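# Cook recipe: load listed ingredients into pot

## Task

Place into the pot precisely the ingredient kinds and quantities named on the recipe card, with no other item in it, even partly; the pot must stay upright. Dropping an item in from just over the rim is allowed. The result must hold without the robot supporting anything, so release everything and withdraw the grippers at the end.

## Robot and tools

Robot: two arms, left_arm and right_arm, each a 7-joint arm with a parallel gripper. Its fingers point along the gripper's own +z axis and close along its y axis. end_effector_position is the point midway between the pads when they are shut; closed fingertips extend about 19 mm past it, open ones about 6 mm. Closing pushes the tips roughly 13 mm farther out, so keep that clearance above a surface.

Scene frame (used in result lines): origin on the table top midway between the arms, +z up, +x out over the table, left_arm on the +y side. The names left and right do not refer to sides of a camera image. Printed hand positions (metres, quaternion wxyz) can be off, more so when the arm reaches far.

Row layout: every moving command uses a row of 16 numbers, each in [-1, 1], always for both arms: left dx, dy, dz, rx, ry, rz, left gripper position, left gripper speed, then the same eight for the right arm. dx..rz are an offset (not a pose) from that gripper's measured pose at the start of the action, expressed in the gripper's own axes; 1.0 equals 0.6 m or 180 degrees, and rx, ry, rz form a single rotation vector. Gripper position is absolute: +1 fully open (85 mm), 0 about 41 mm, about -0.8 pads touching, -1 closes until blocked. Gripper speed: -1 about 20 mm/s, 0 about 85, +1 about 150. A 0 in the gripper slots is a real command, so to keep a gripper unchanged repeat its last two numbers.

execute_actions(actions): a list of actions, each a table of up to 15 rows; each row lasts one control step (1/30 s), and a short table repeats its last row to fill 15 steps. Every row is an offset from the action's start pose, not from the previous row. For the first action in a call, the start is the last pose a result reported. An empty list just returns state and images. Per step the command is clipped to 70 mm and 16 degrees from the measured pose, so large offsets take several actions; after an action the arm goes at most to its last clipped pose.

move(target, speed, blocking): target is one 16-number row as above, with offsets counted from the pose in the latest result that showed one. Both grippers travel straight toward their targets and finish together, in 0.5 to 10 s; speed is m/s, 0.002 to 0.5, default 0.25 (turning up to twice that in rad/s). Paths ignore obstacles and the other arm; grippers lag and may overshoot speed near full extension. Faster contact and targets set deeper past a contact hit and press harder. blocking=false returns after 0.5 s while motion continues; then use wait or stop before any new action or move. The 'move:' line reports the ending (done, off_target, moving, held, fault) and limits (paced = command clipped, held = steps blocked, after which the arm may suddenly speed up), plus each gripper's distance to its target.

wait(seconds): 0 to 10, lets time run with commands held; returns early when a running move ends. stop: brakes a running move (needs room); fingers keep going. zoom_image(camera, region): closer view of [x0, y0, x1, y1] pixels, at most 504x504, from cam_high, cam_low, cam_left_wrist or cam_right_wrist (all 896x504). finished_scene(scene): ends the numbered scene irreversibly and reports success; the goal must still hold then.

Gripping: set position -1 and keep it for a firm grip (about 190-235 N per pad). For a gentler grip, open first, then close to slightly below the object's width. To release, send a position wider than the object. position_measured_pct ≈ 50 - 50×position; stopping below about 90 means something is held or blocking, about 90 or more means pads met on nothing or something tiny. Fingers re-close by themselves if the object slips or is lost.

Results also include Hand target lines, joint positions and torques, step readings (HELD marks steps where a command was held back), and 'pose unreachable' when the clearance check altered a command.

Hazards: a joint torque reaching its load limit (50.2 N m for the first four joints, 31.6 for the wrist joints, held weight included) stops that arm for 10 s. Holding loads heats motors: MOTOR HOT warns from 60 °C, and at 75 °C the arm sinks in an OVER-TEMPERATURE FAULT. Do not let the arms collide or push each other, do not knock or drop things off the table, avoid slams, slips and hard presses, and keep the pot upright. Objects may occasionally be tugged or pushed briefly. For an idle arm, send its correcting offset once then zeros.

Each tool is called after "Request:" as name(argument=value, ...) on one line, values as JSON.

## Session

Request:
execute_actions(actions=[])

Scene clock: 0.00 s.
left_arm: end_effector_position=(+0.5792, +0.3537, +0.1967) position_measured_pct=0.0 end_effector_quat_wxyz=(+0.207, -0.127, +0.970, +0.030) | right_arm: end_effector_position=(+0.4382, -0.2118, +0.3689) position_measured_pct=0.0 end_effector_quat_wxyz=(-0.565, +0.599, -0.549, +0.139)
Joint positions: left_arm=[ 0.058  0.583 -0.116  1.505 -0.057  0.648  1.838] | right_arm=[-0.486 -0.137  0.323  2.533  0.965 -0.666  2.049]
Joint velocities: left_arm=[-0.001  0.    -0.001 -0.     0.    -0.001  0.001] | right_arm=[-0.     0.     0.001 -0.     0.     0.001  0.001]
Joint torques (N m, as the joint torque sensors report them, + toward a larger angle): no reading
Hand target (left_arm): +0.579, +0.354, +0.197; +0.207, -0.127, +0.970, +0.030
Hand target (right_arm): +0.438, -0.212, +0.369; +0.565, -0.599, +0.549, -0.139

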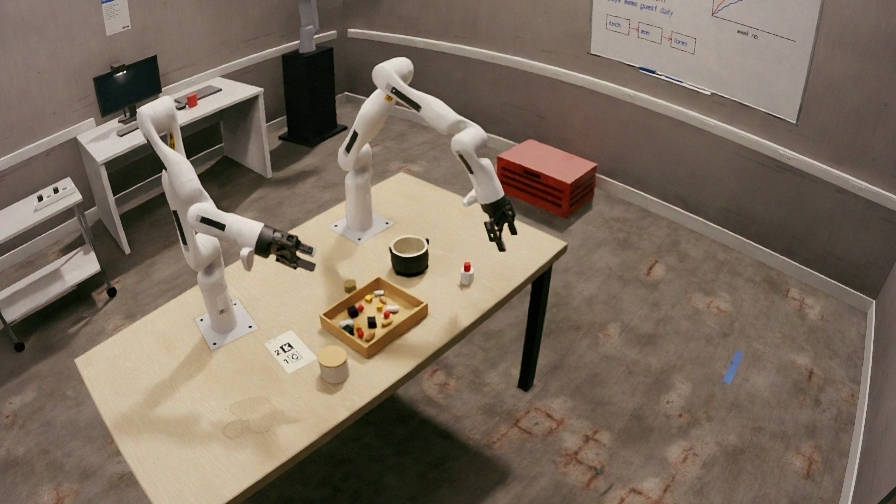

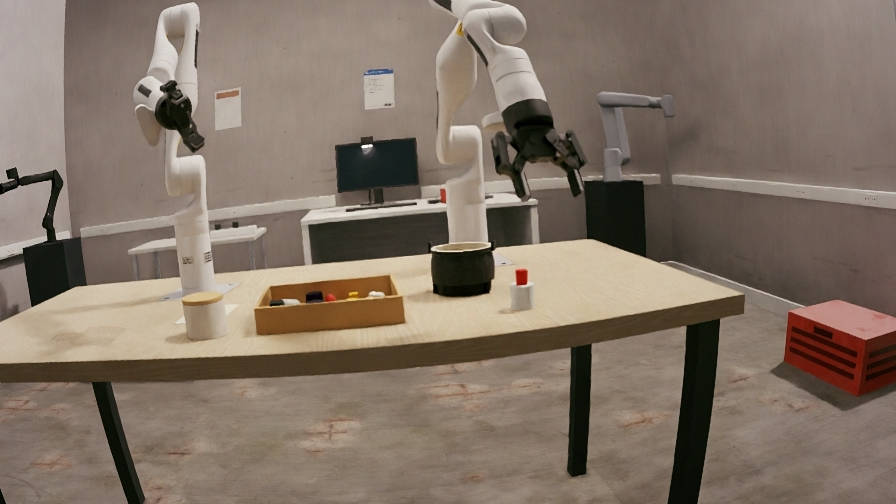

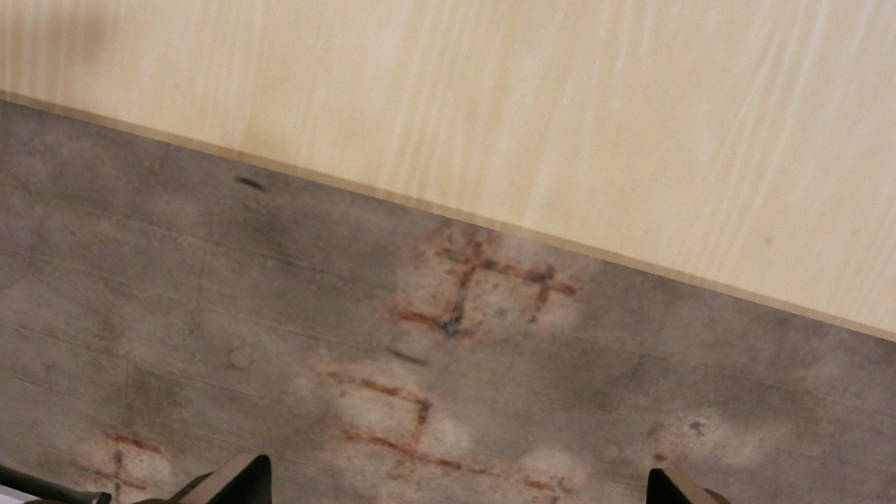

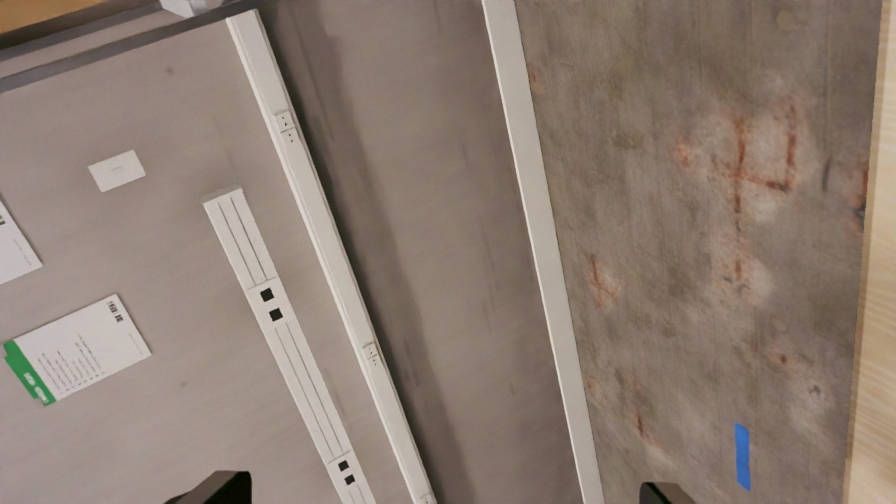

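Request:
zoom_image(camera="cam_high", region=[250, 220, 490, 400])

Request:
zoom_image(camera="cam_high", region=[260, 325, 325, 380])

Region (250, 220, 490, 400) of cam_high's 896x504 image, scaled by 2.100, with more detail than that image has; it fills the top 378 rows of this view, and the rest is white.

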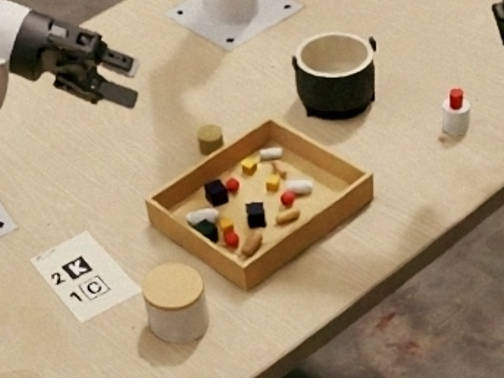

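Region (260, 325, 325, 380) of cam_high's 896x504 image, scaled by 7.754, with more detail than that image has; it fills the top 426 rows of this view, and the rest is white.

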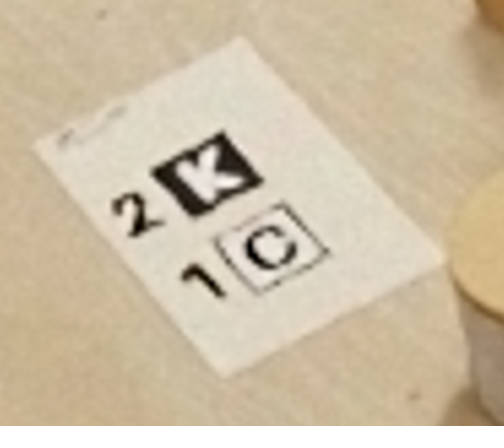

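Request:
move(target=[0.24,-0.575,-0.263,0.019,0.133,0.082,1,0,0.34,-0.10,-0.22,0,0,0,1,0], speed=0.3)

Scene clock: 12.77 s.
left_arm: end_effector_position=(+0.4778, -0.0305, +0.2805) position_measured_pct=0.0 end_effector_quat_wxyz=(-0.000, +0.000, +1.000, +0.000) | right_arm: end_effector_position=(+0.4377, -0.4624, +0.3689) position_measured_pct=0.0 end_effector_quat_wxyz=(-0.565, +0.600, -0.549, +0.140)
Joint positions: left_arm=[ 0.562  0.894  0.046  0.541 -0.037  1.708  2.151] | right_arm=[ 0.131  0.34   0.873  2.137  1.726 -1.623  1.91 ]
Joint velocities: left_arm=[ 0.003  0.019  0.001 -0.016 -0.001  0.005 -0.001] | right_arm=[ 0.003  0.004  0.001  0.001 -0.    -0.001  0.001]
Joint torques (N m, as the joint torque sensors report them, + toward a larger angle): left_arm=[  0.45 -23.77   1.09  -8.96  -0.05  -0.36   0.15] | right_arm=[  0.21 -10.99   1.62  -5.12  -1.9   -1.9   -0.06]
Hand target (left_arm): +0.478, -0.031, +0.279; -0.001, +0.000, +1.000, +0.001
Hand target (right_arm): +0.438, -0.463, +0.369; +0.565, -0.600, +0.549, -0.140
Off the commanded pose (left_arm): 0.002 m, 0 deg.
Off the commanded pose (right_arm): 0.001 m, 0 deg.
move: done

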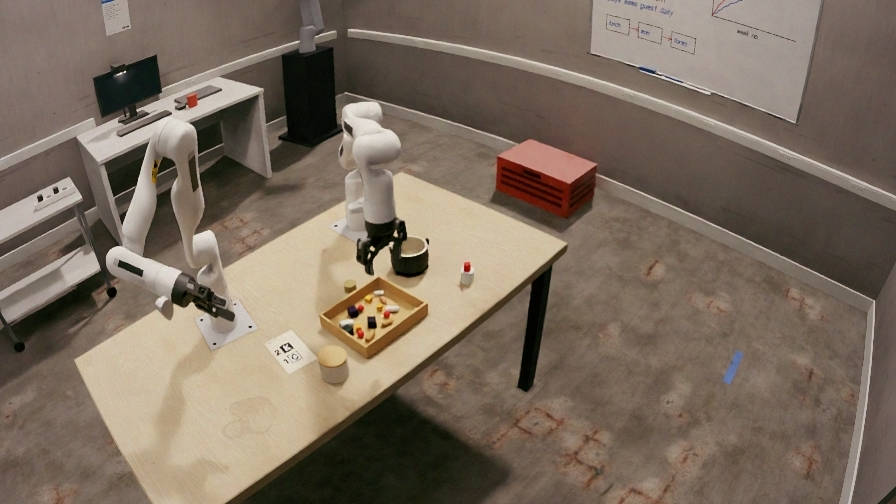

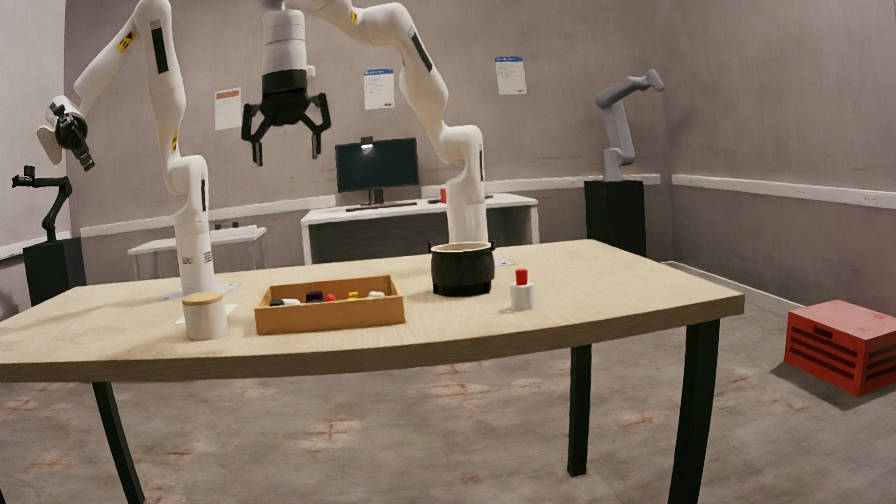

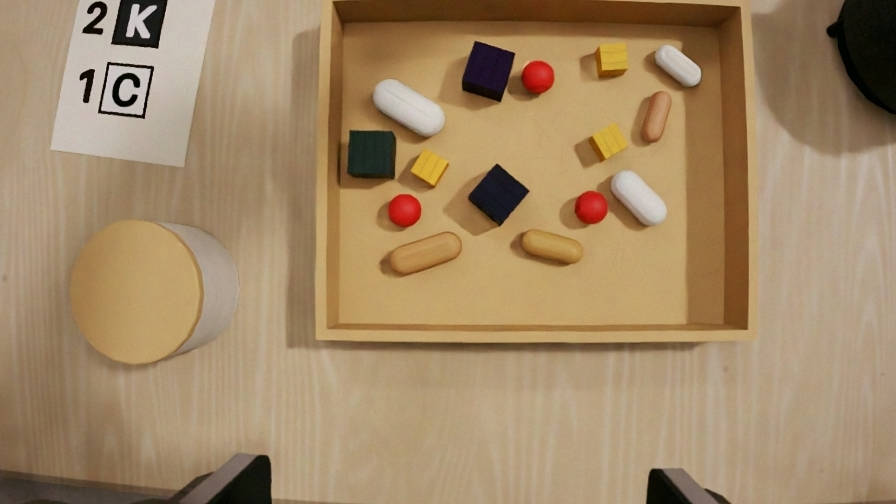

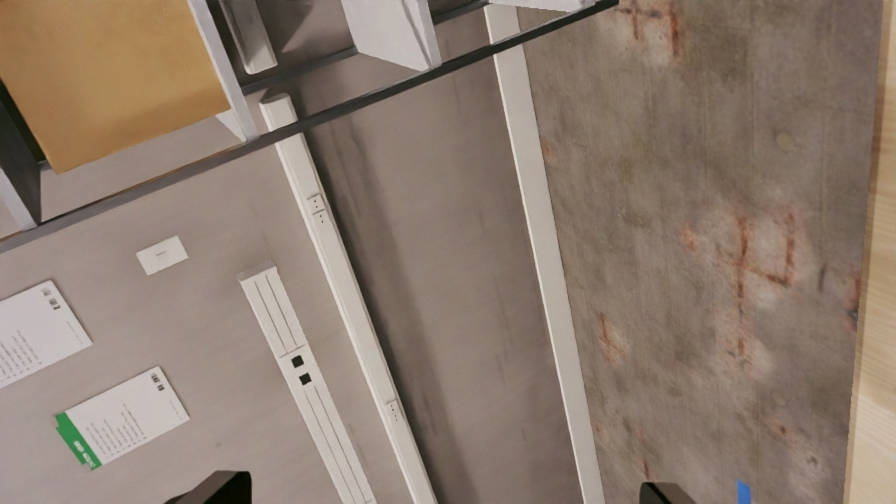

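Request:
move(target=[0.153,0.043,0.267,0,0,0.205,-0.1,0.5,0,0,0,0,0,0,1,0], speed=0.3)

Scene clock: 22.53 s.
left_arm: end_effector_position=(+0.3862, -0.0045, +0.1201) position_measured_pct=54.8 end_effector_quat_wxyz=(-0.001, +0.317, +0.949, +0.000) | right_arm: end_effector_position=(+0.4377, -0.4624, +0.3689) position_measured_pct=0.0 end_effector_quat_wxyz=(-0.565, +0.600, -0.549, +0.140)
Joint positions: left_arm=[ 0.537  0.741  0.155  1.392 -0.123  1.019  1.637] | right_arm=[ 0.131  0.34   0.873  2.137  1.726 -1.623  1.91 ]
Joint velocities: left_arm=[-0.003 -0.006 -0.001  0.004  0.001 -0.     0.   ] | right_arm=[-0.    -0.001  0.     0.001 -0.     0.     0.001]
Joint torques (N m, as the joint torque sensors report them, + toward a larger angle): left_arm=[  1.04 -20.25   2.05  -7.56   0.08  -0.1    0.09] | right_arm=[  0.06 -11.11   1.3   -5.2   -1.89  -1.82  -0.05]
Hand target (left_arm): +0.386, -0.004, +0.120; -0.000, +0.316, +0.949, +0.000
Hand target (right_arm): +0.438, -0.462, +0.369; +0.565, -0.600, +0.549, -0.140
Off the commanded pose (left_arm): 0.000 m, 0 deg.
Off the commanded pose (right_arm): 0.000 m, 0 deg.
move: done

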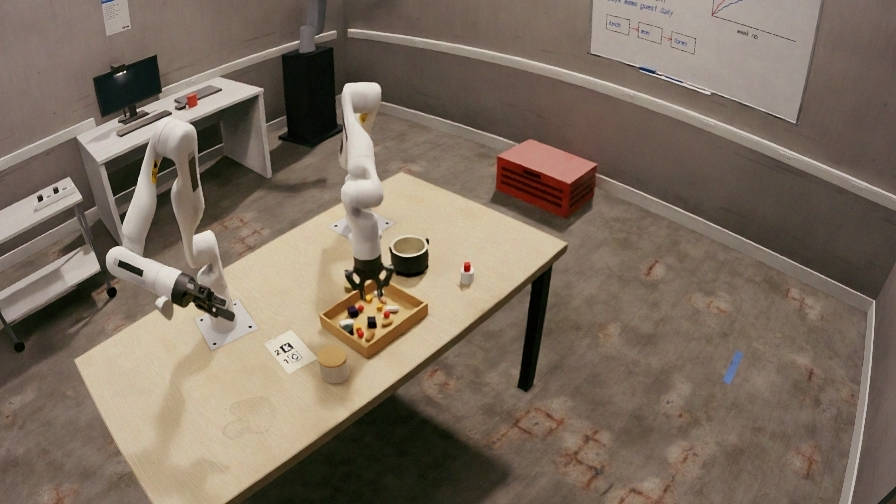

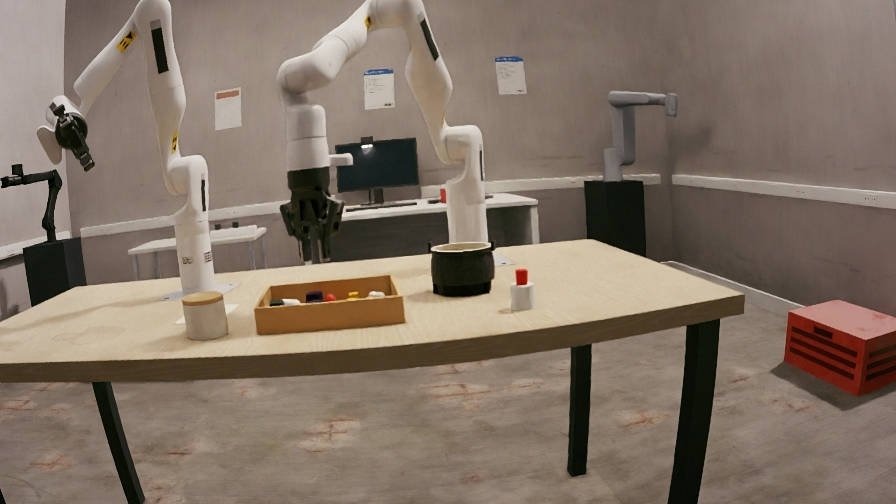

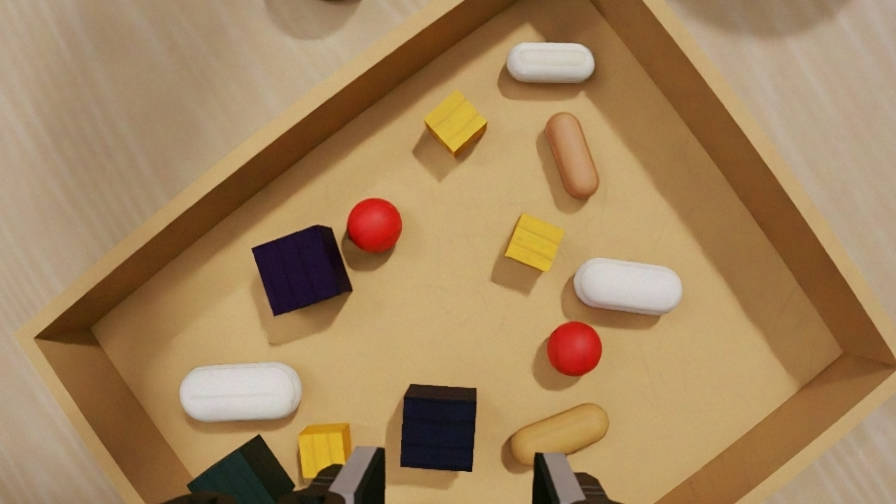

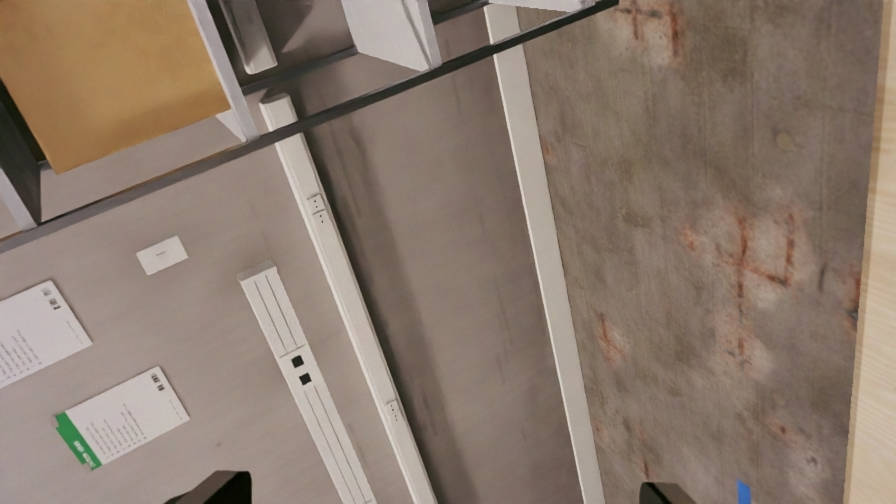

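Request:
move(target=[-0.006,-0.012,0.1,0,0,0,-0.16,0.5,0,0,0,0,0,0,1,0], speed=0.15)

Scene clock: 26.27 s.
left_arm: end_effector_position=(+0.3849, -0.0123, +0.0603) position_measured_pct=57.9 end_effector_quat_wxyz=(-0.000, +0.316, +0.949, +0.000) | right_arm: end_effector_position=(+0.4377, -0.4624, +0.3689) position_measured_pct=0.0 end_effector_quat_wxyz=(-0.565, +0.600, -0.549, +0.140)
Joint positions: left_arm=[ 0.557  0.832  0.141  1.43  -0.135  0.891  1.659] | right_arm=[ 0.131  0.34   0.873  2.137  1.726 -1.623  1.91 ]
Joint velocities: left_arm=[ 0.003  0.005 -0.001  0.    -0.001 -0.    -0.001] | right_arm=[-0.001  0.    -0.001  0.001 -0.     0.     0.003]
Joint torques (N m, as the joint torque sensors report them, + toward a larger angle): left_arm=[  0.62 -20.88   1.94  -6.89  -0.11  -0.23   0.11] | right_arm=[  0.01 -11.14   1.3   -5.04  -1.95  -1.77  -0.05]
Hand target (left_arm): +0.385, -0.012, +0.060; -0.001, +0.317, +0.949, +0.000
Hand target (right_arm): +0.438, -0.462, +0.369; +0.565, -0.600, +0.549, -0.140
Off the commanded pose (left_arm): 0.000 m, 0 deg.
Off the commanded pose (right_arm): 0.000 m, 0 deg.
move: done

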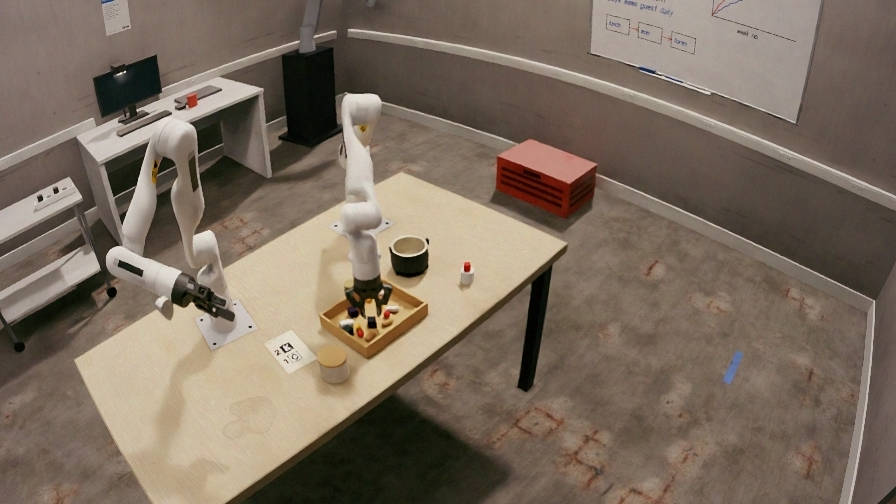

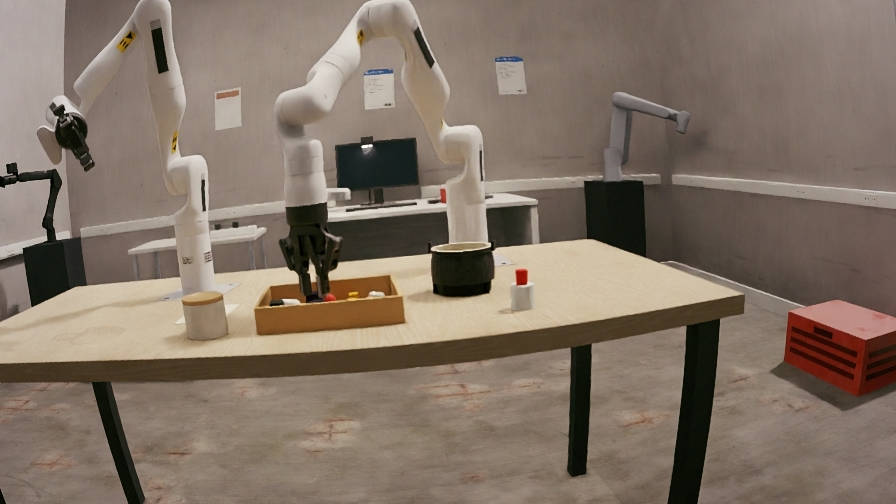

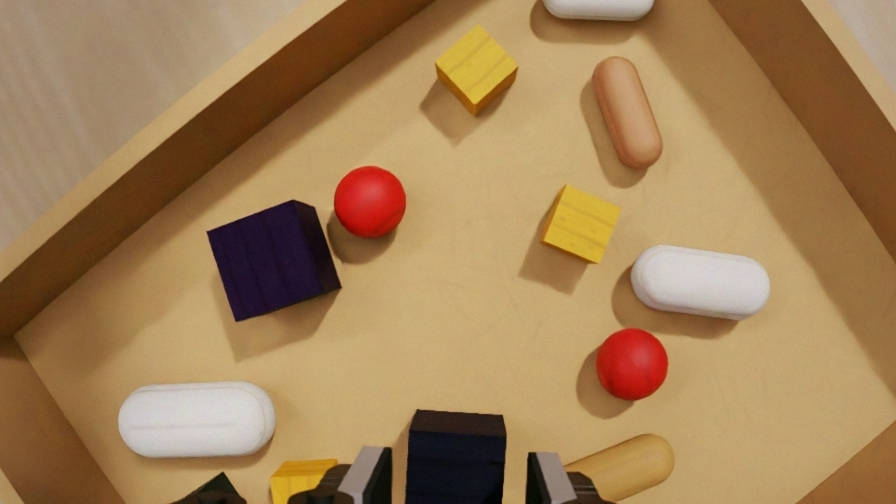

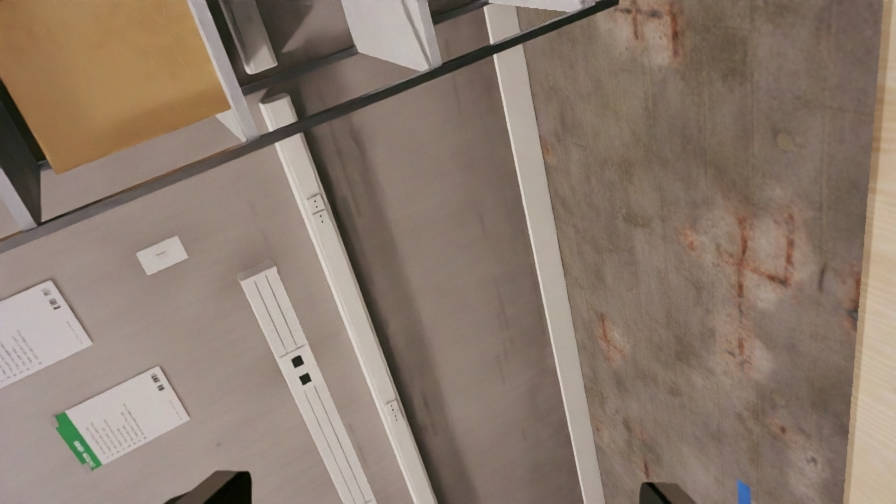

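Request:
move(target=[0,-0.002,0.043,0,0,0,-0.16,0.5,0,0,0,0,0,0,1,0], speed=0.06)

Request:
execute_actions(actions=[[[0,0,0,0,0,0,-0.5,0,0,0,0,0,0,0,1,0]]])

Scene clock: 41.77 s.
left_arm: end_effector_position=(+0.3842, -0.0132, +0.0346) position_measured_pct=57.9 end_effector_quat_wxyz=(-0.000, +0.316, +0.949, +0.000) | right_arm: end_effector_position=(+0.4377, -0.4624, +0.3689) position_measured_pct=0.0 end_effector_quat_wxyz=(-0.565, +0.600, -0.549, +0.140)
Joint positions: left_arm=[ 0.563  0.872  0.135  1.444 -0.139  0.836  1.665] | right_arm=[ 0.131  0.34   0.873  2.137  1.726 -1.623  1.91 ]
Joint velocities: left_arm=[-0.001  0.002 -0.001 -0.     0.    -0.    -0.001] | right_arm=[ 0.     0.     0.001  0.001 -0.     0.     0.001]
Joint torques (N m, as the joint torque sensors report them, + toward a larger angle): left_arm=[  0.69 -20.96   1.57  -6.63   0.04  -0.13   0.14] | right_arm=[  0.09 -11.     1.33  -5.05  -1.92  -1.75  -0.2 ]
Hand target (left_arm): +0.384, -0.013, +0.034; -0.000, +0.316, +0.949, +0.000
Hand target (right_arm): +0.438, -0.462, +0.369; +0.565, -0.600, +0.549, -0.140
Off the commanded pose (left_arm): 0.000 m, 0 deg.
Off the commanded pose (right_arm): 0.000 m, 0 deg.
move: done

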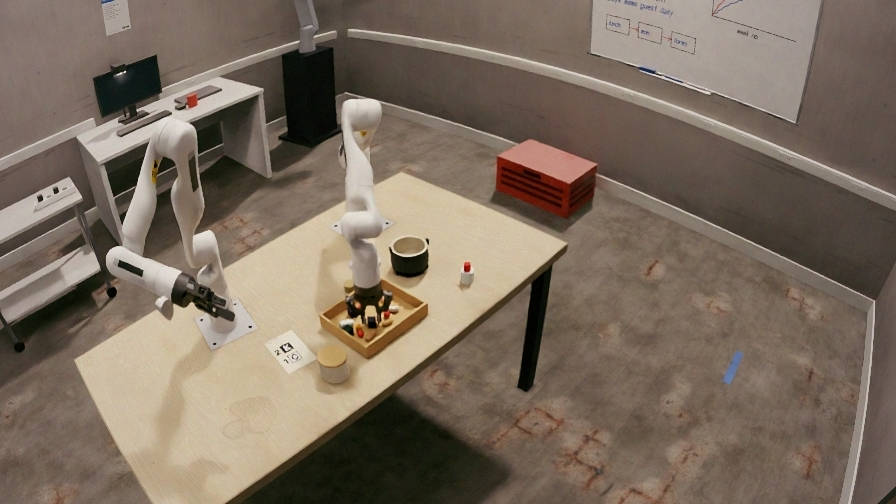

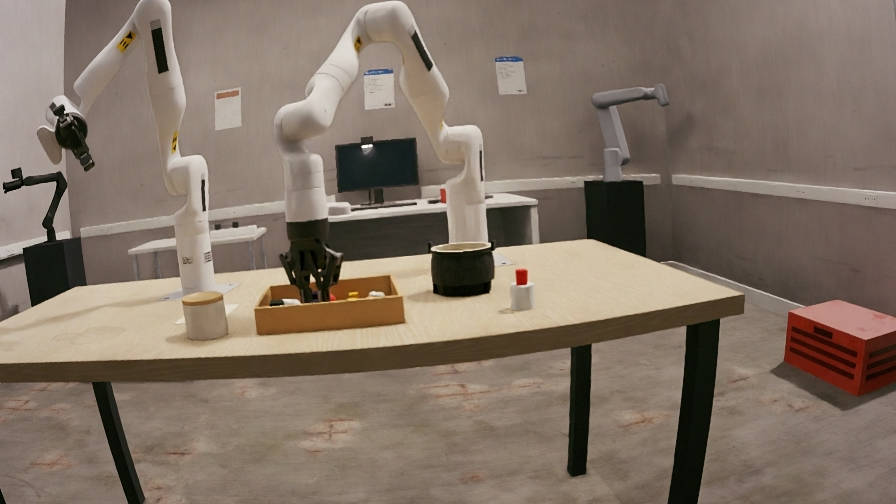

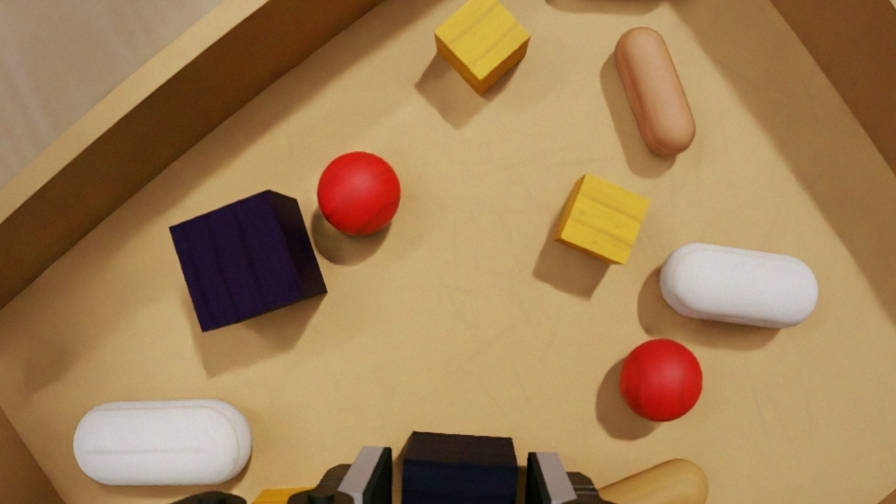

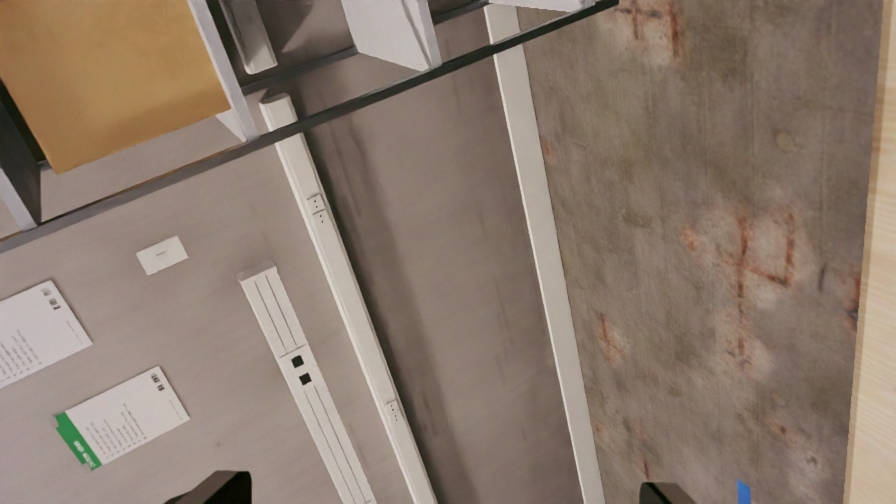

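Scene clock: 42.27 s.
left_arm: end_effector_position=(+0.3844, -0.0133, +0.0350) position_measured_pct=68.3 end_effector_quat_wxyz=(+0.000, +0.316, +0.949, +0.000) | right_arm: end_effector_position=(+0.4377, -0.4624, +0.3689) position_measured_pct=0.0 end_effector_quat_wxyz=(-0.565, +0.600, -0.549, +0.140)
Joint positions: left_arm=[ 0.563  0.871  0.135  1.444 -0.14   0.836  1.665] | right_arm=[ 0.131  0.34   0.873  2.137  1.726 -1.623  1.91 ]
Joint velocities: left_arm=[-0.001  0.    -0.    -0.    -0.     0.    -0.002] | right_arm=[-0.    -0.    -0.001  0.001  0.    -0.    -0.001]
Joint torques (N m, as the joint torque sensors report them, + toward a larger angle): left_arm=[  0.64 -20.76   1.85  -6.51  -0.06  -0.3    0.1 ] | right_arm=[  0.04 -11.     1.27  -5.02  -1.89  -1.73  -0.07]
Hand target (left_arm): +0.384, -0.013, +0.035; -0.000, +0.316, +0.949, +0.000
Hand target (right_arm): +0.438, -0.462, +0.369; +0.565, -0.600, +0.549, -0.140
Off the commanded pose (left_arm): 0.001 m, 0 deg.
Off the commanded pose (right_arm): 0.000 m, 0 deg.
Step readings (end_effector_position):
0: left_arm (+0.3842, -0.0132, +0.0346) | right_arm (+0.4377, -0.4624, +0.3689)
1: left_arm (+0.3842, -0.0132, +0.0346) | right_arm (+0.4377, -0.4624, +0.3689)
2: left_arm (+0.3842, -0.0132, +0.0346) | right_arm (+0.4377, -0.4624, +0.3689)
4: left_arm (+0.3842, -0.0132, +0.0346) | right_arm (+0.4377, -0.4624, +0.3689)
8: left_arm (+0.3844, -0.0133, +0.0350) | right_arm (+0.4377, -0.4624, +0.3689)
15: end_effector_position above

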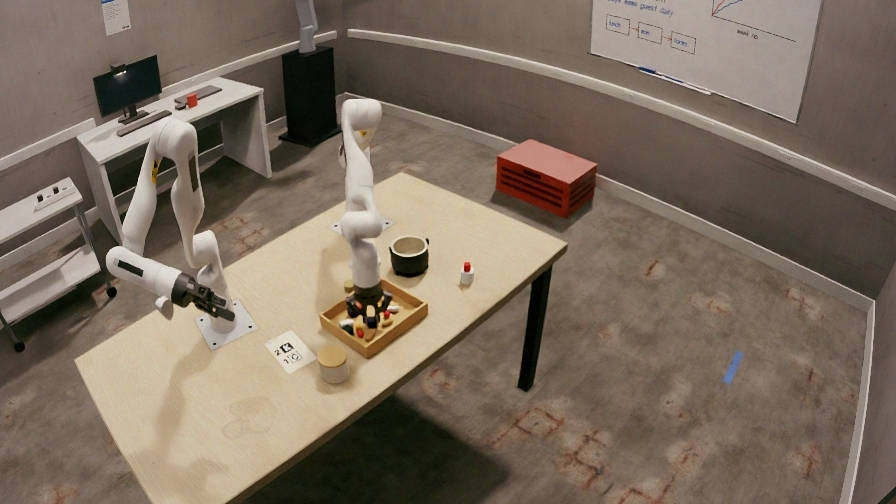

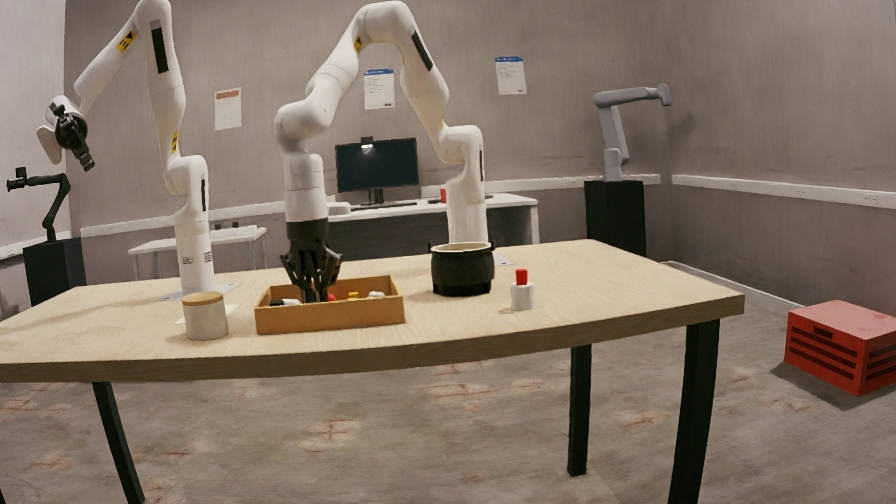

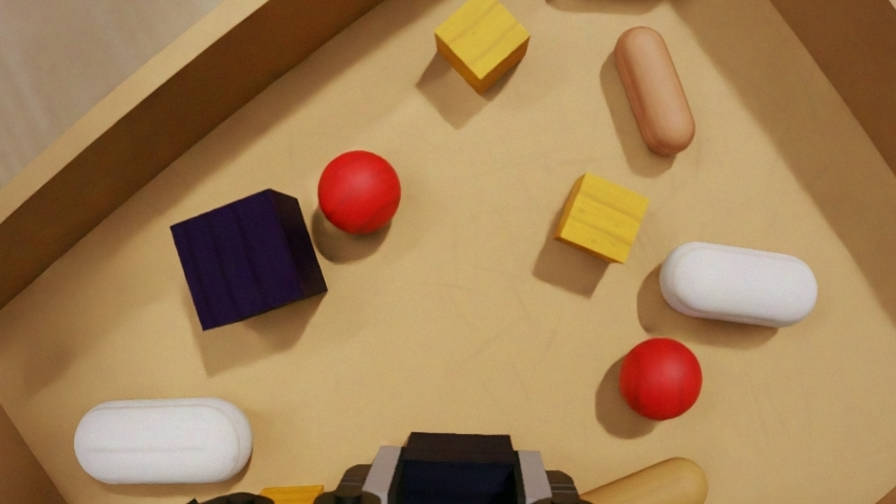

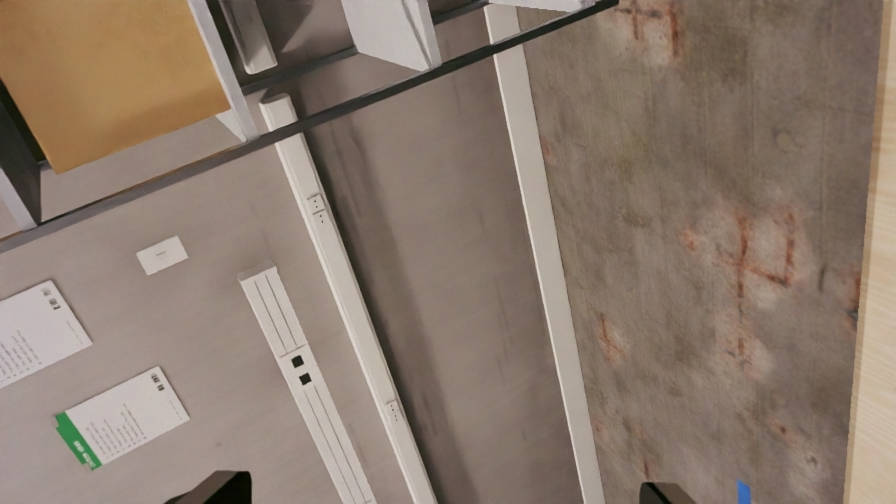

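Request:
move(target=[0,0,-0.083,0,0,0,-0.5,0,0,0,0,0,0,0,1,0], speed=0.2)

Request:
move(target=[0.355,0.24,-0.142,0,0,0,-0.5,0,0,0,0,0,0,0,1,0], speed=0.3)

Scene clock: 45.90 s.
left_arm: end_effector_position=(+0.3843, -0.0134, +0.0847) position_measured_pct=68.3 end_effector_quat_wxyz=(-0.000, +0.317, +0.949, +0.000) | right_arm: end_effector_position=(+0.4377, -0.4624, +0.3689) position_measured_pct=0.0 end_effector_quat_wxyz=(-0.565, +0.600, -0.549, +0.140)
Joint positions: left_arm=[ 0.557  0.796  0.147  1.411 -0.13   0.944  1.657] | right_arm=[ 0.131  0.34   0.873  2.137  1.726 -1.623  1.91 ]
Joint velocities: left_arm=[-0.002 -0.003  0.001 -0.     0.     0.    -0.002] | right_arm=[-0.    -0.    -0.     0.    -0.     0.     0.001]
Joint torques (N m, as the joint torque sensors report them, + toward a larger angle): left_arm=[  0.65 -20.19   1.78  -7.36  -0.06  -0.19   0.07] | right_arm=[  0.08 -11.15   1.27  -5.08  -1.88  -1.73  -0.08]
Hand target (left_arm): +0.384, -0.013, +0.085; +0.000, +0.316, +0.949, +0.000
Hand target (right_arm): +0.438, -0.462, +0.369; +0.565, -0.600, +0.549, -0.140
Off the commanded pose (left_arm): 0.000 m, 0 deg.
Off the commanded pose (right_arm): 0.000 m, 0 deg.
move: done

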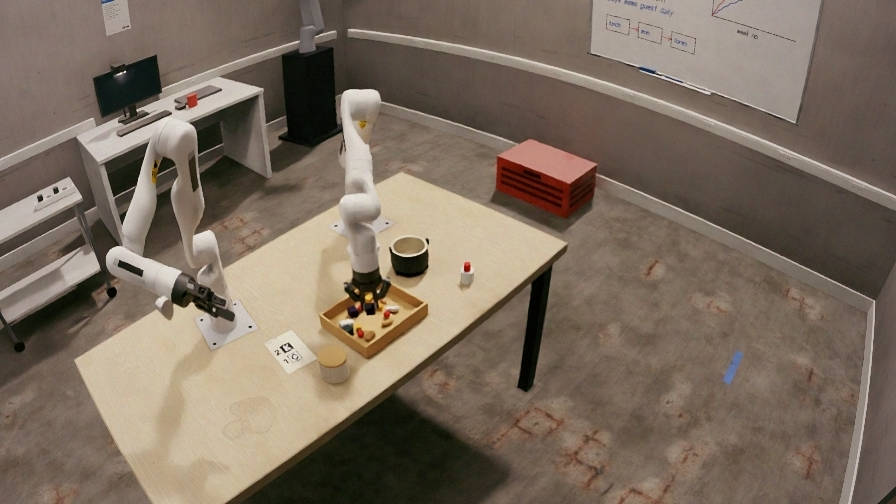

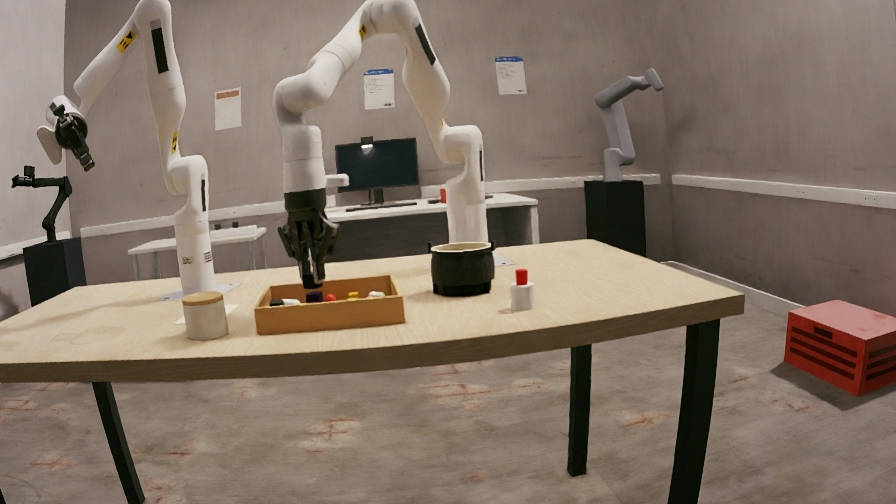

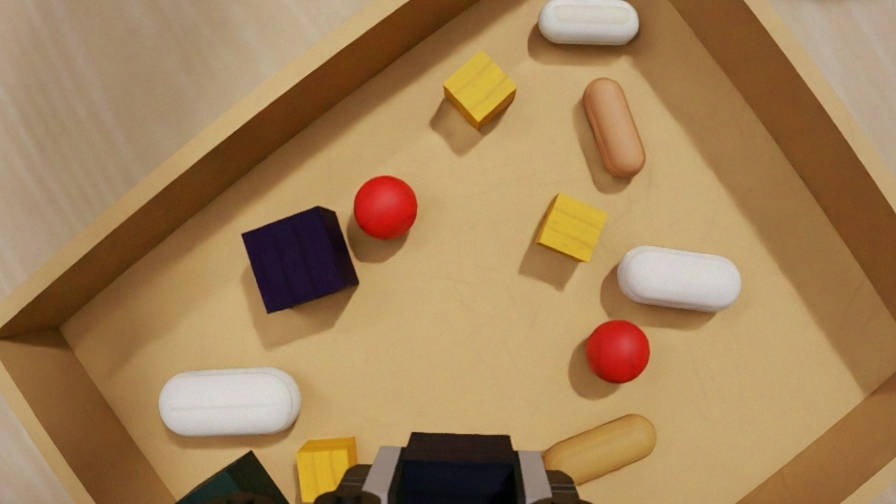

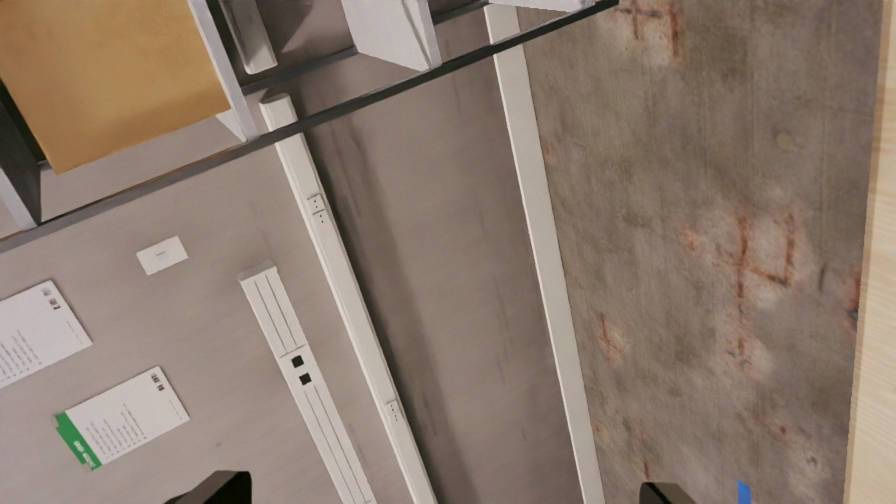

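Scene clock: 47.37 s.
left_arm: end_effector_position=(+0.3014, +0.2299, +0.1701) position_measured_pct=68.3 end_effector_quat_wxyz=(-0.000, +0.317, +0.949, +0.000) | right_arm: end_effector_position=(+0.4377, -0.4624, +0.3689) position_measured_pct=0.0 end_effector_quat_wxyz=(-0.565, +0.600, -0.549, +0.140)
Joint positions: left_arm=[ 0.135  0.303  0.118  1.983 -0.048  0.858  1.199] | right_arm=[ 0.131  0.34   0.873  2.137  1.726 -1.623  1.91 ]
Joint velocities: left_arm=[-0.001 -0.003 -0.003  0.001  0.003 -0.001 -0.002] | right_arm=[ 0.     0.001 -0.     0.     0.     0.    -0.   ]
Joint torques (N m, as the joint torque sensors report them, + toward a larger angle): left_arm=[  0.93 -12.58   0.57  -6.97   0.    -0.16   0.19] | right_arm=[  0.09 -11.17   1.24  -5.15  -1.9   -1.82  -0.18]
Hand target (left_arm): +0.301, +0.230, +0.170; +0.000, +0.317, +0.949, +0.000
Hand target (right_arm): +0.438, -0.462, +0.369; +0.565, -0.600, +0.549, -0.140
Off the commanded pose (left_arm): 0.001 m, 0 deg.
Off the commanded pose (right_arm): 0.000 m, 0 deg.
move: done

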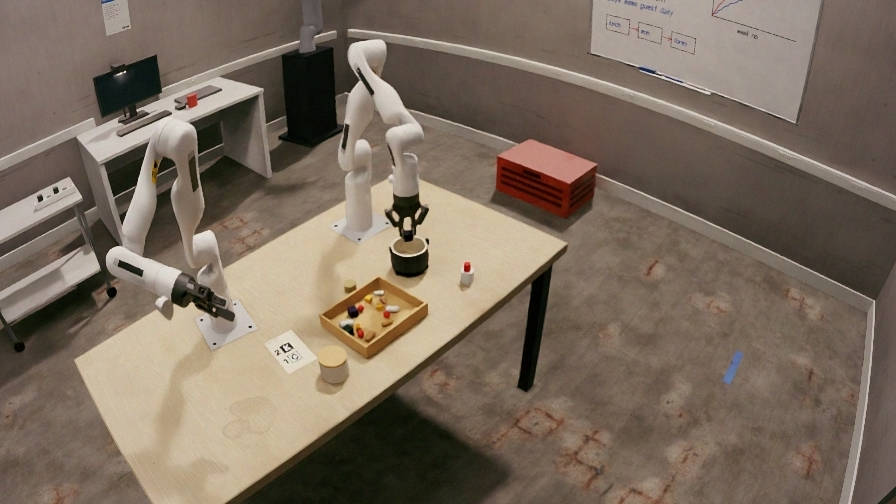

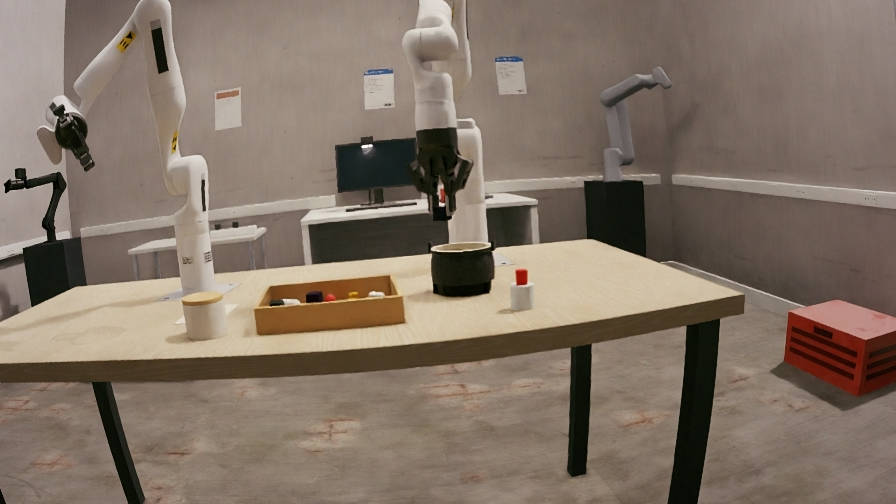

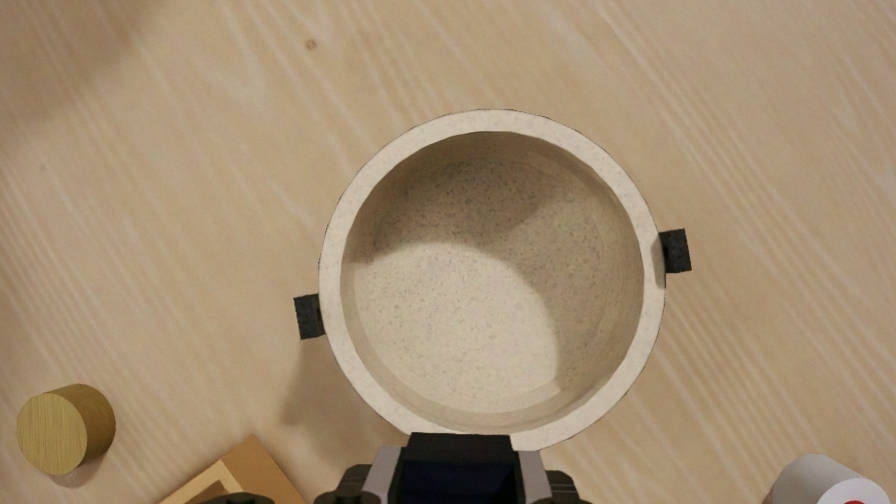

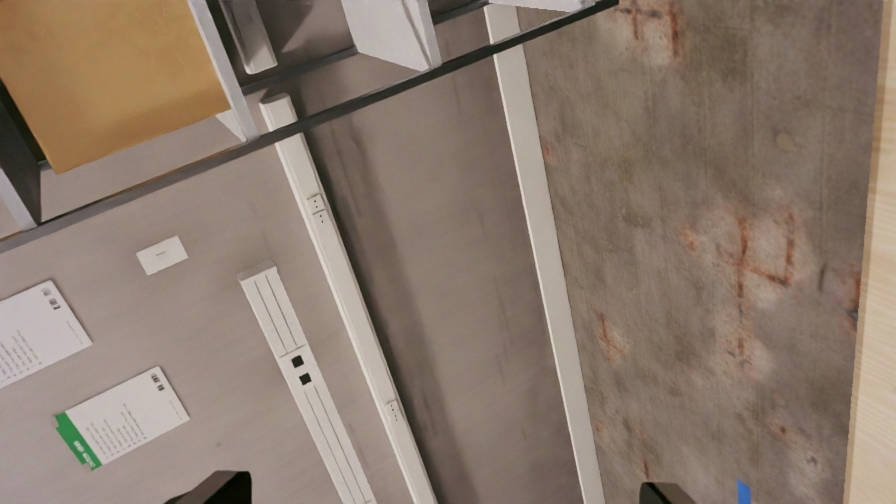

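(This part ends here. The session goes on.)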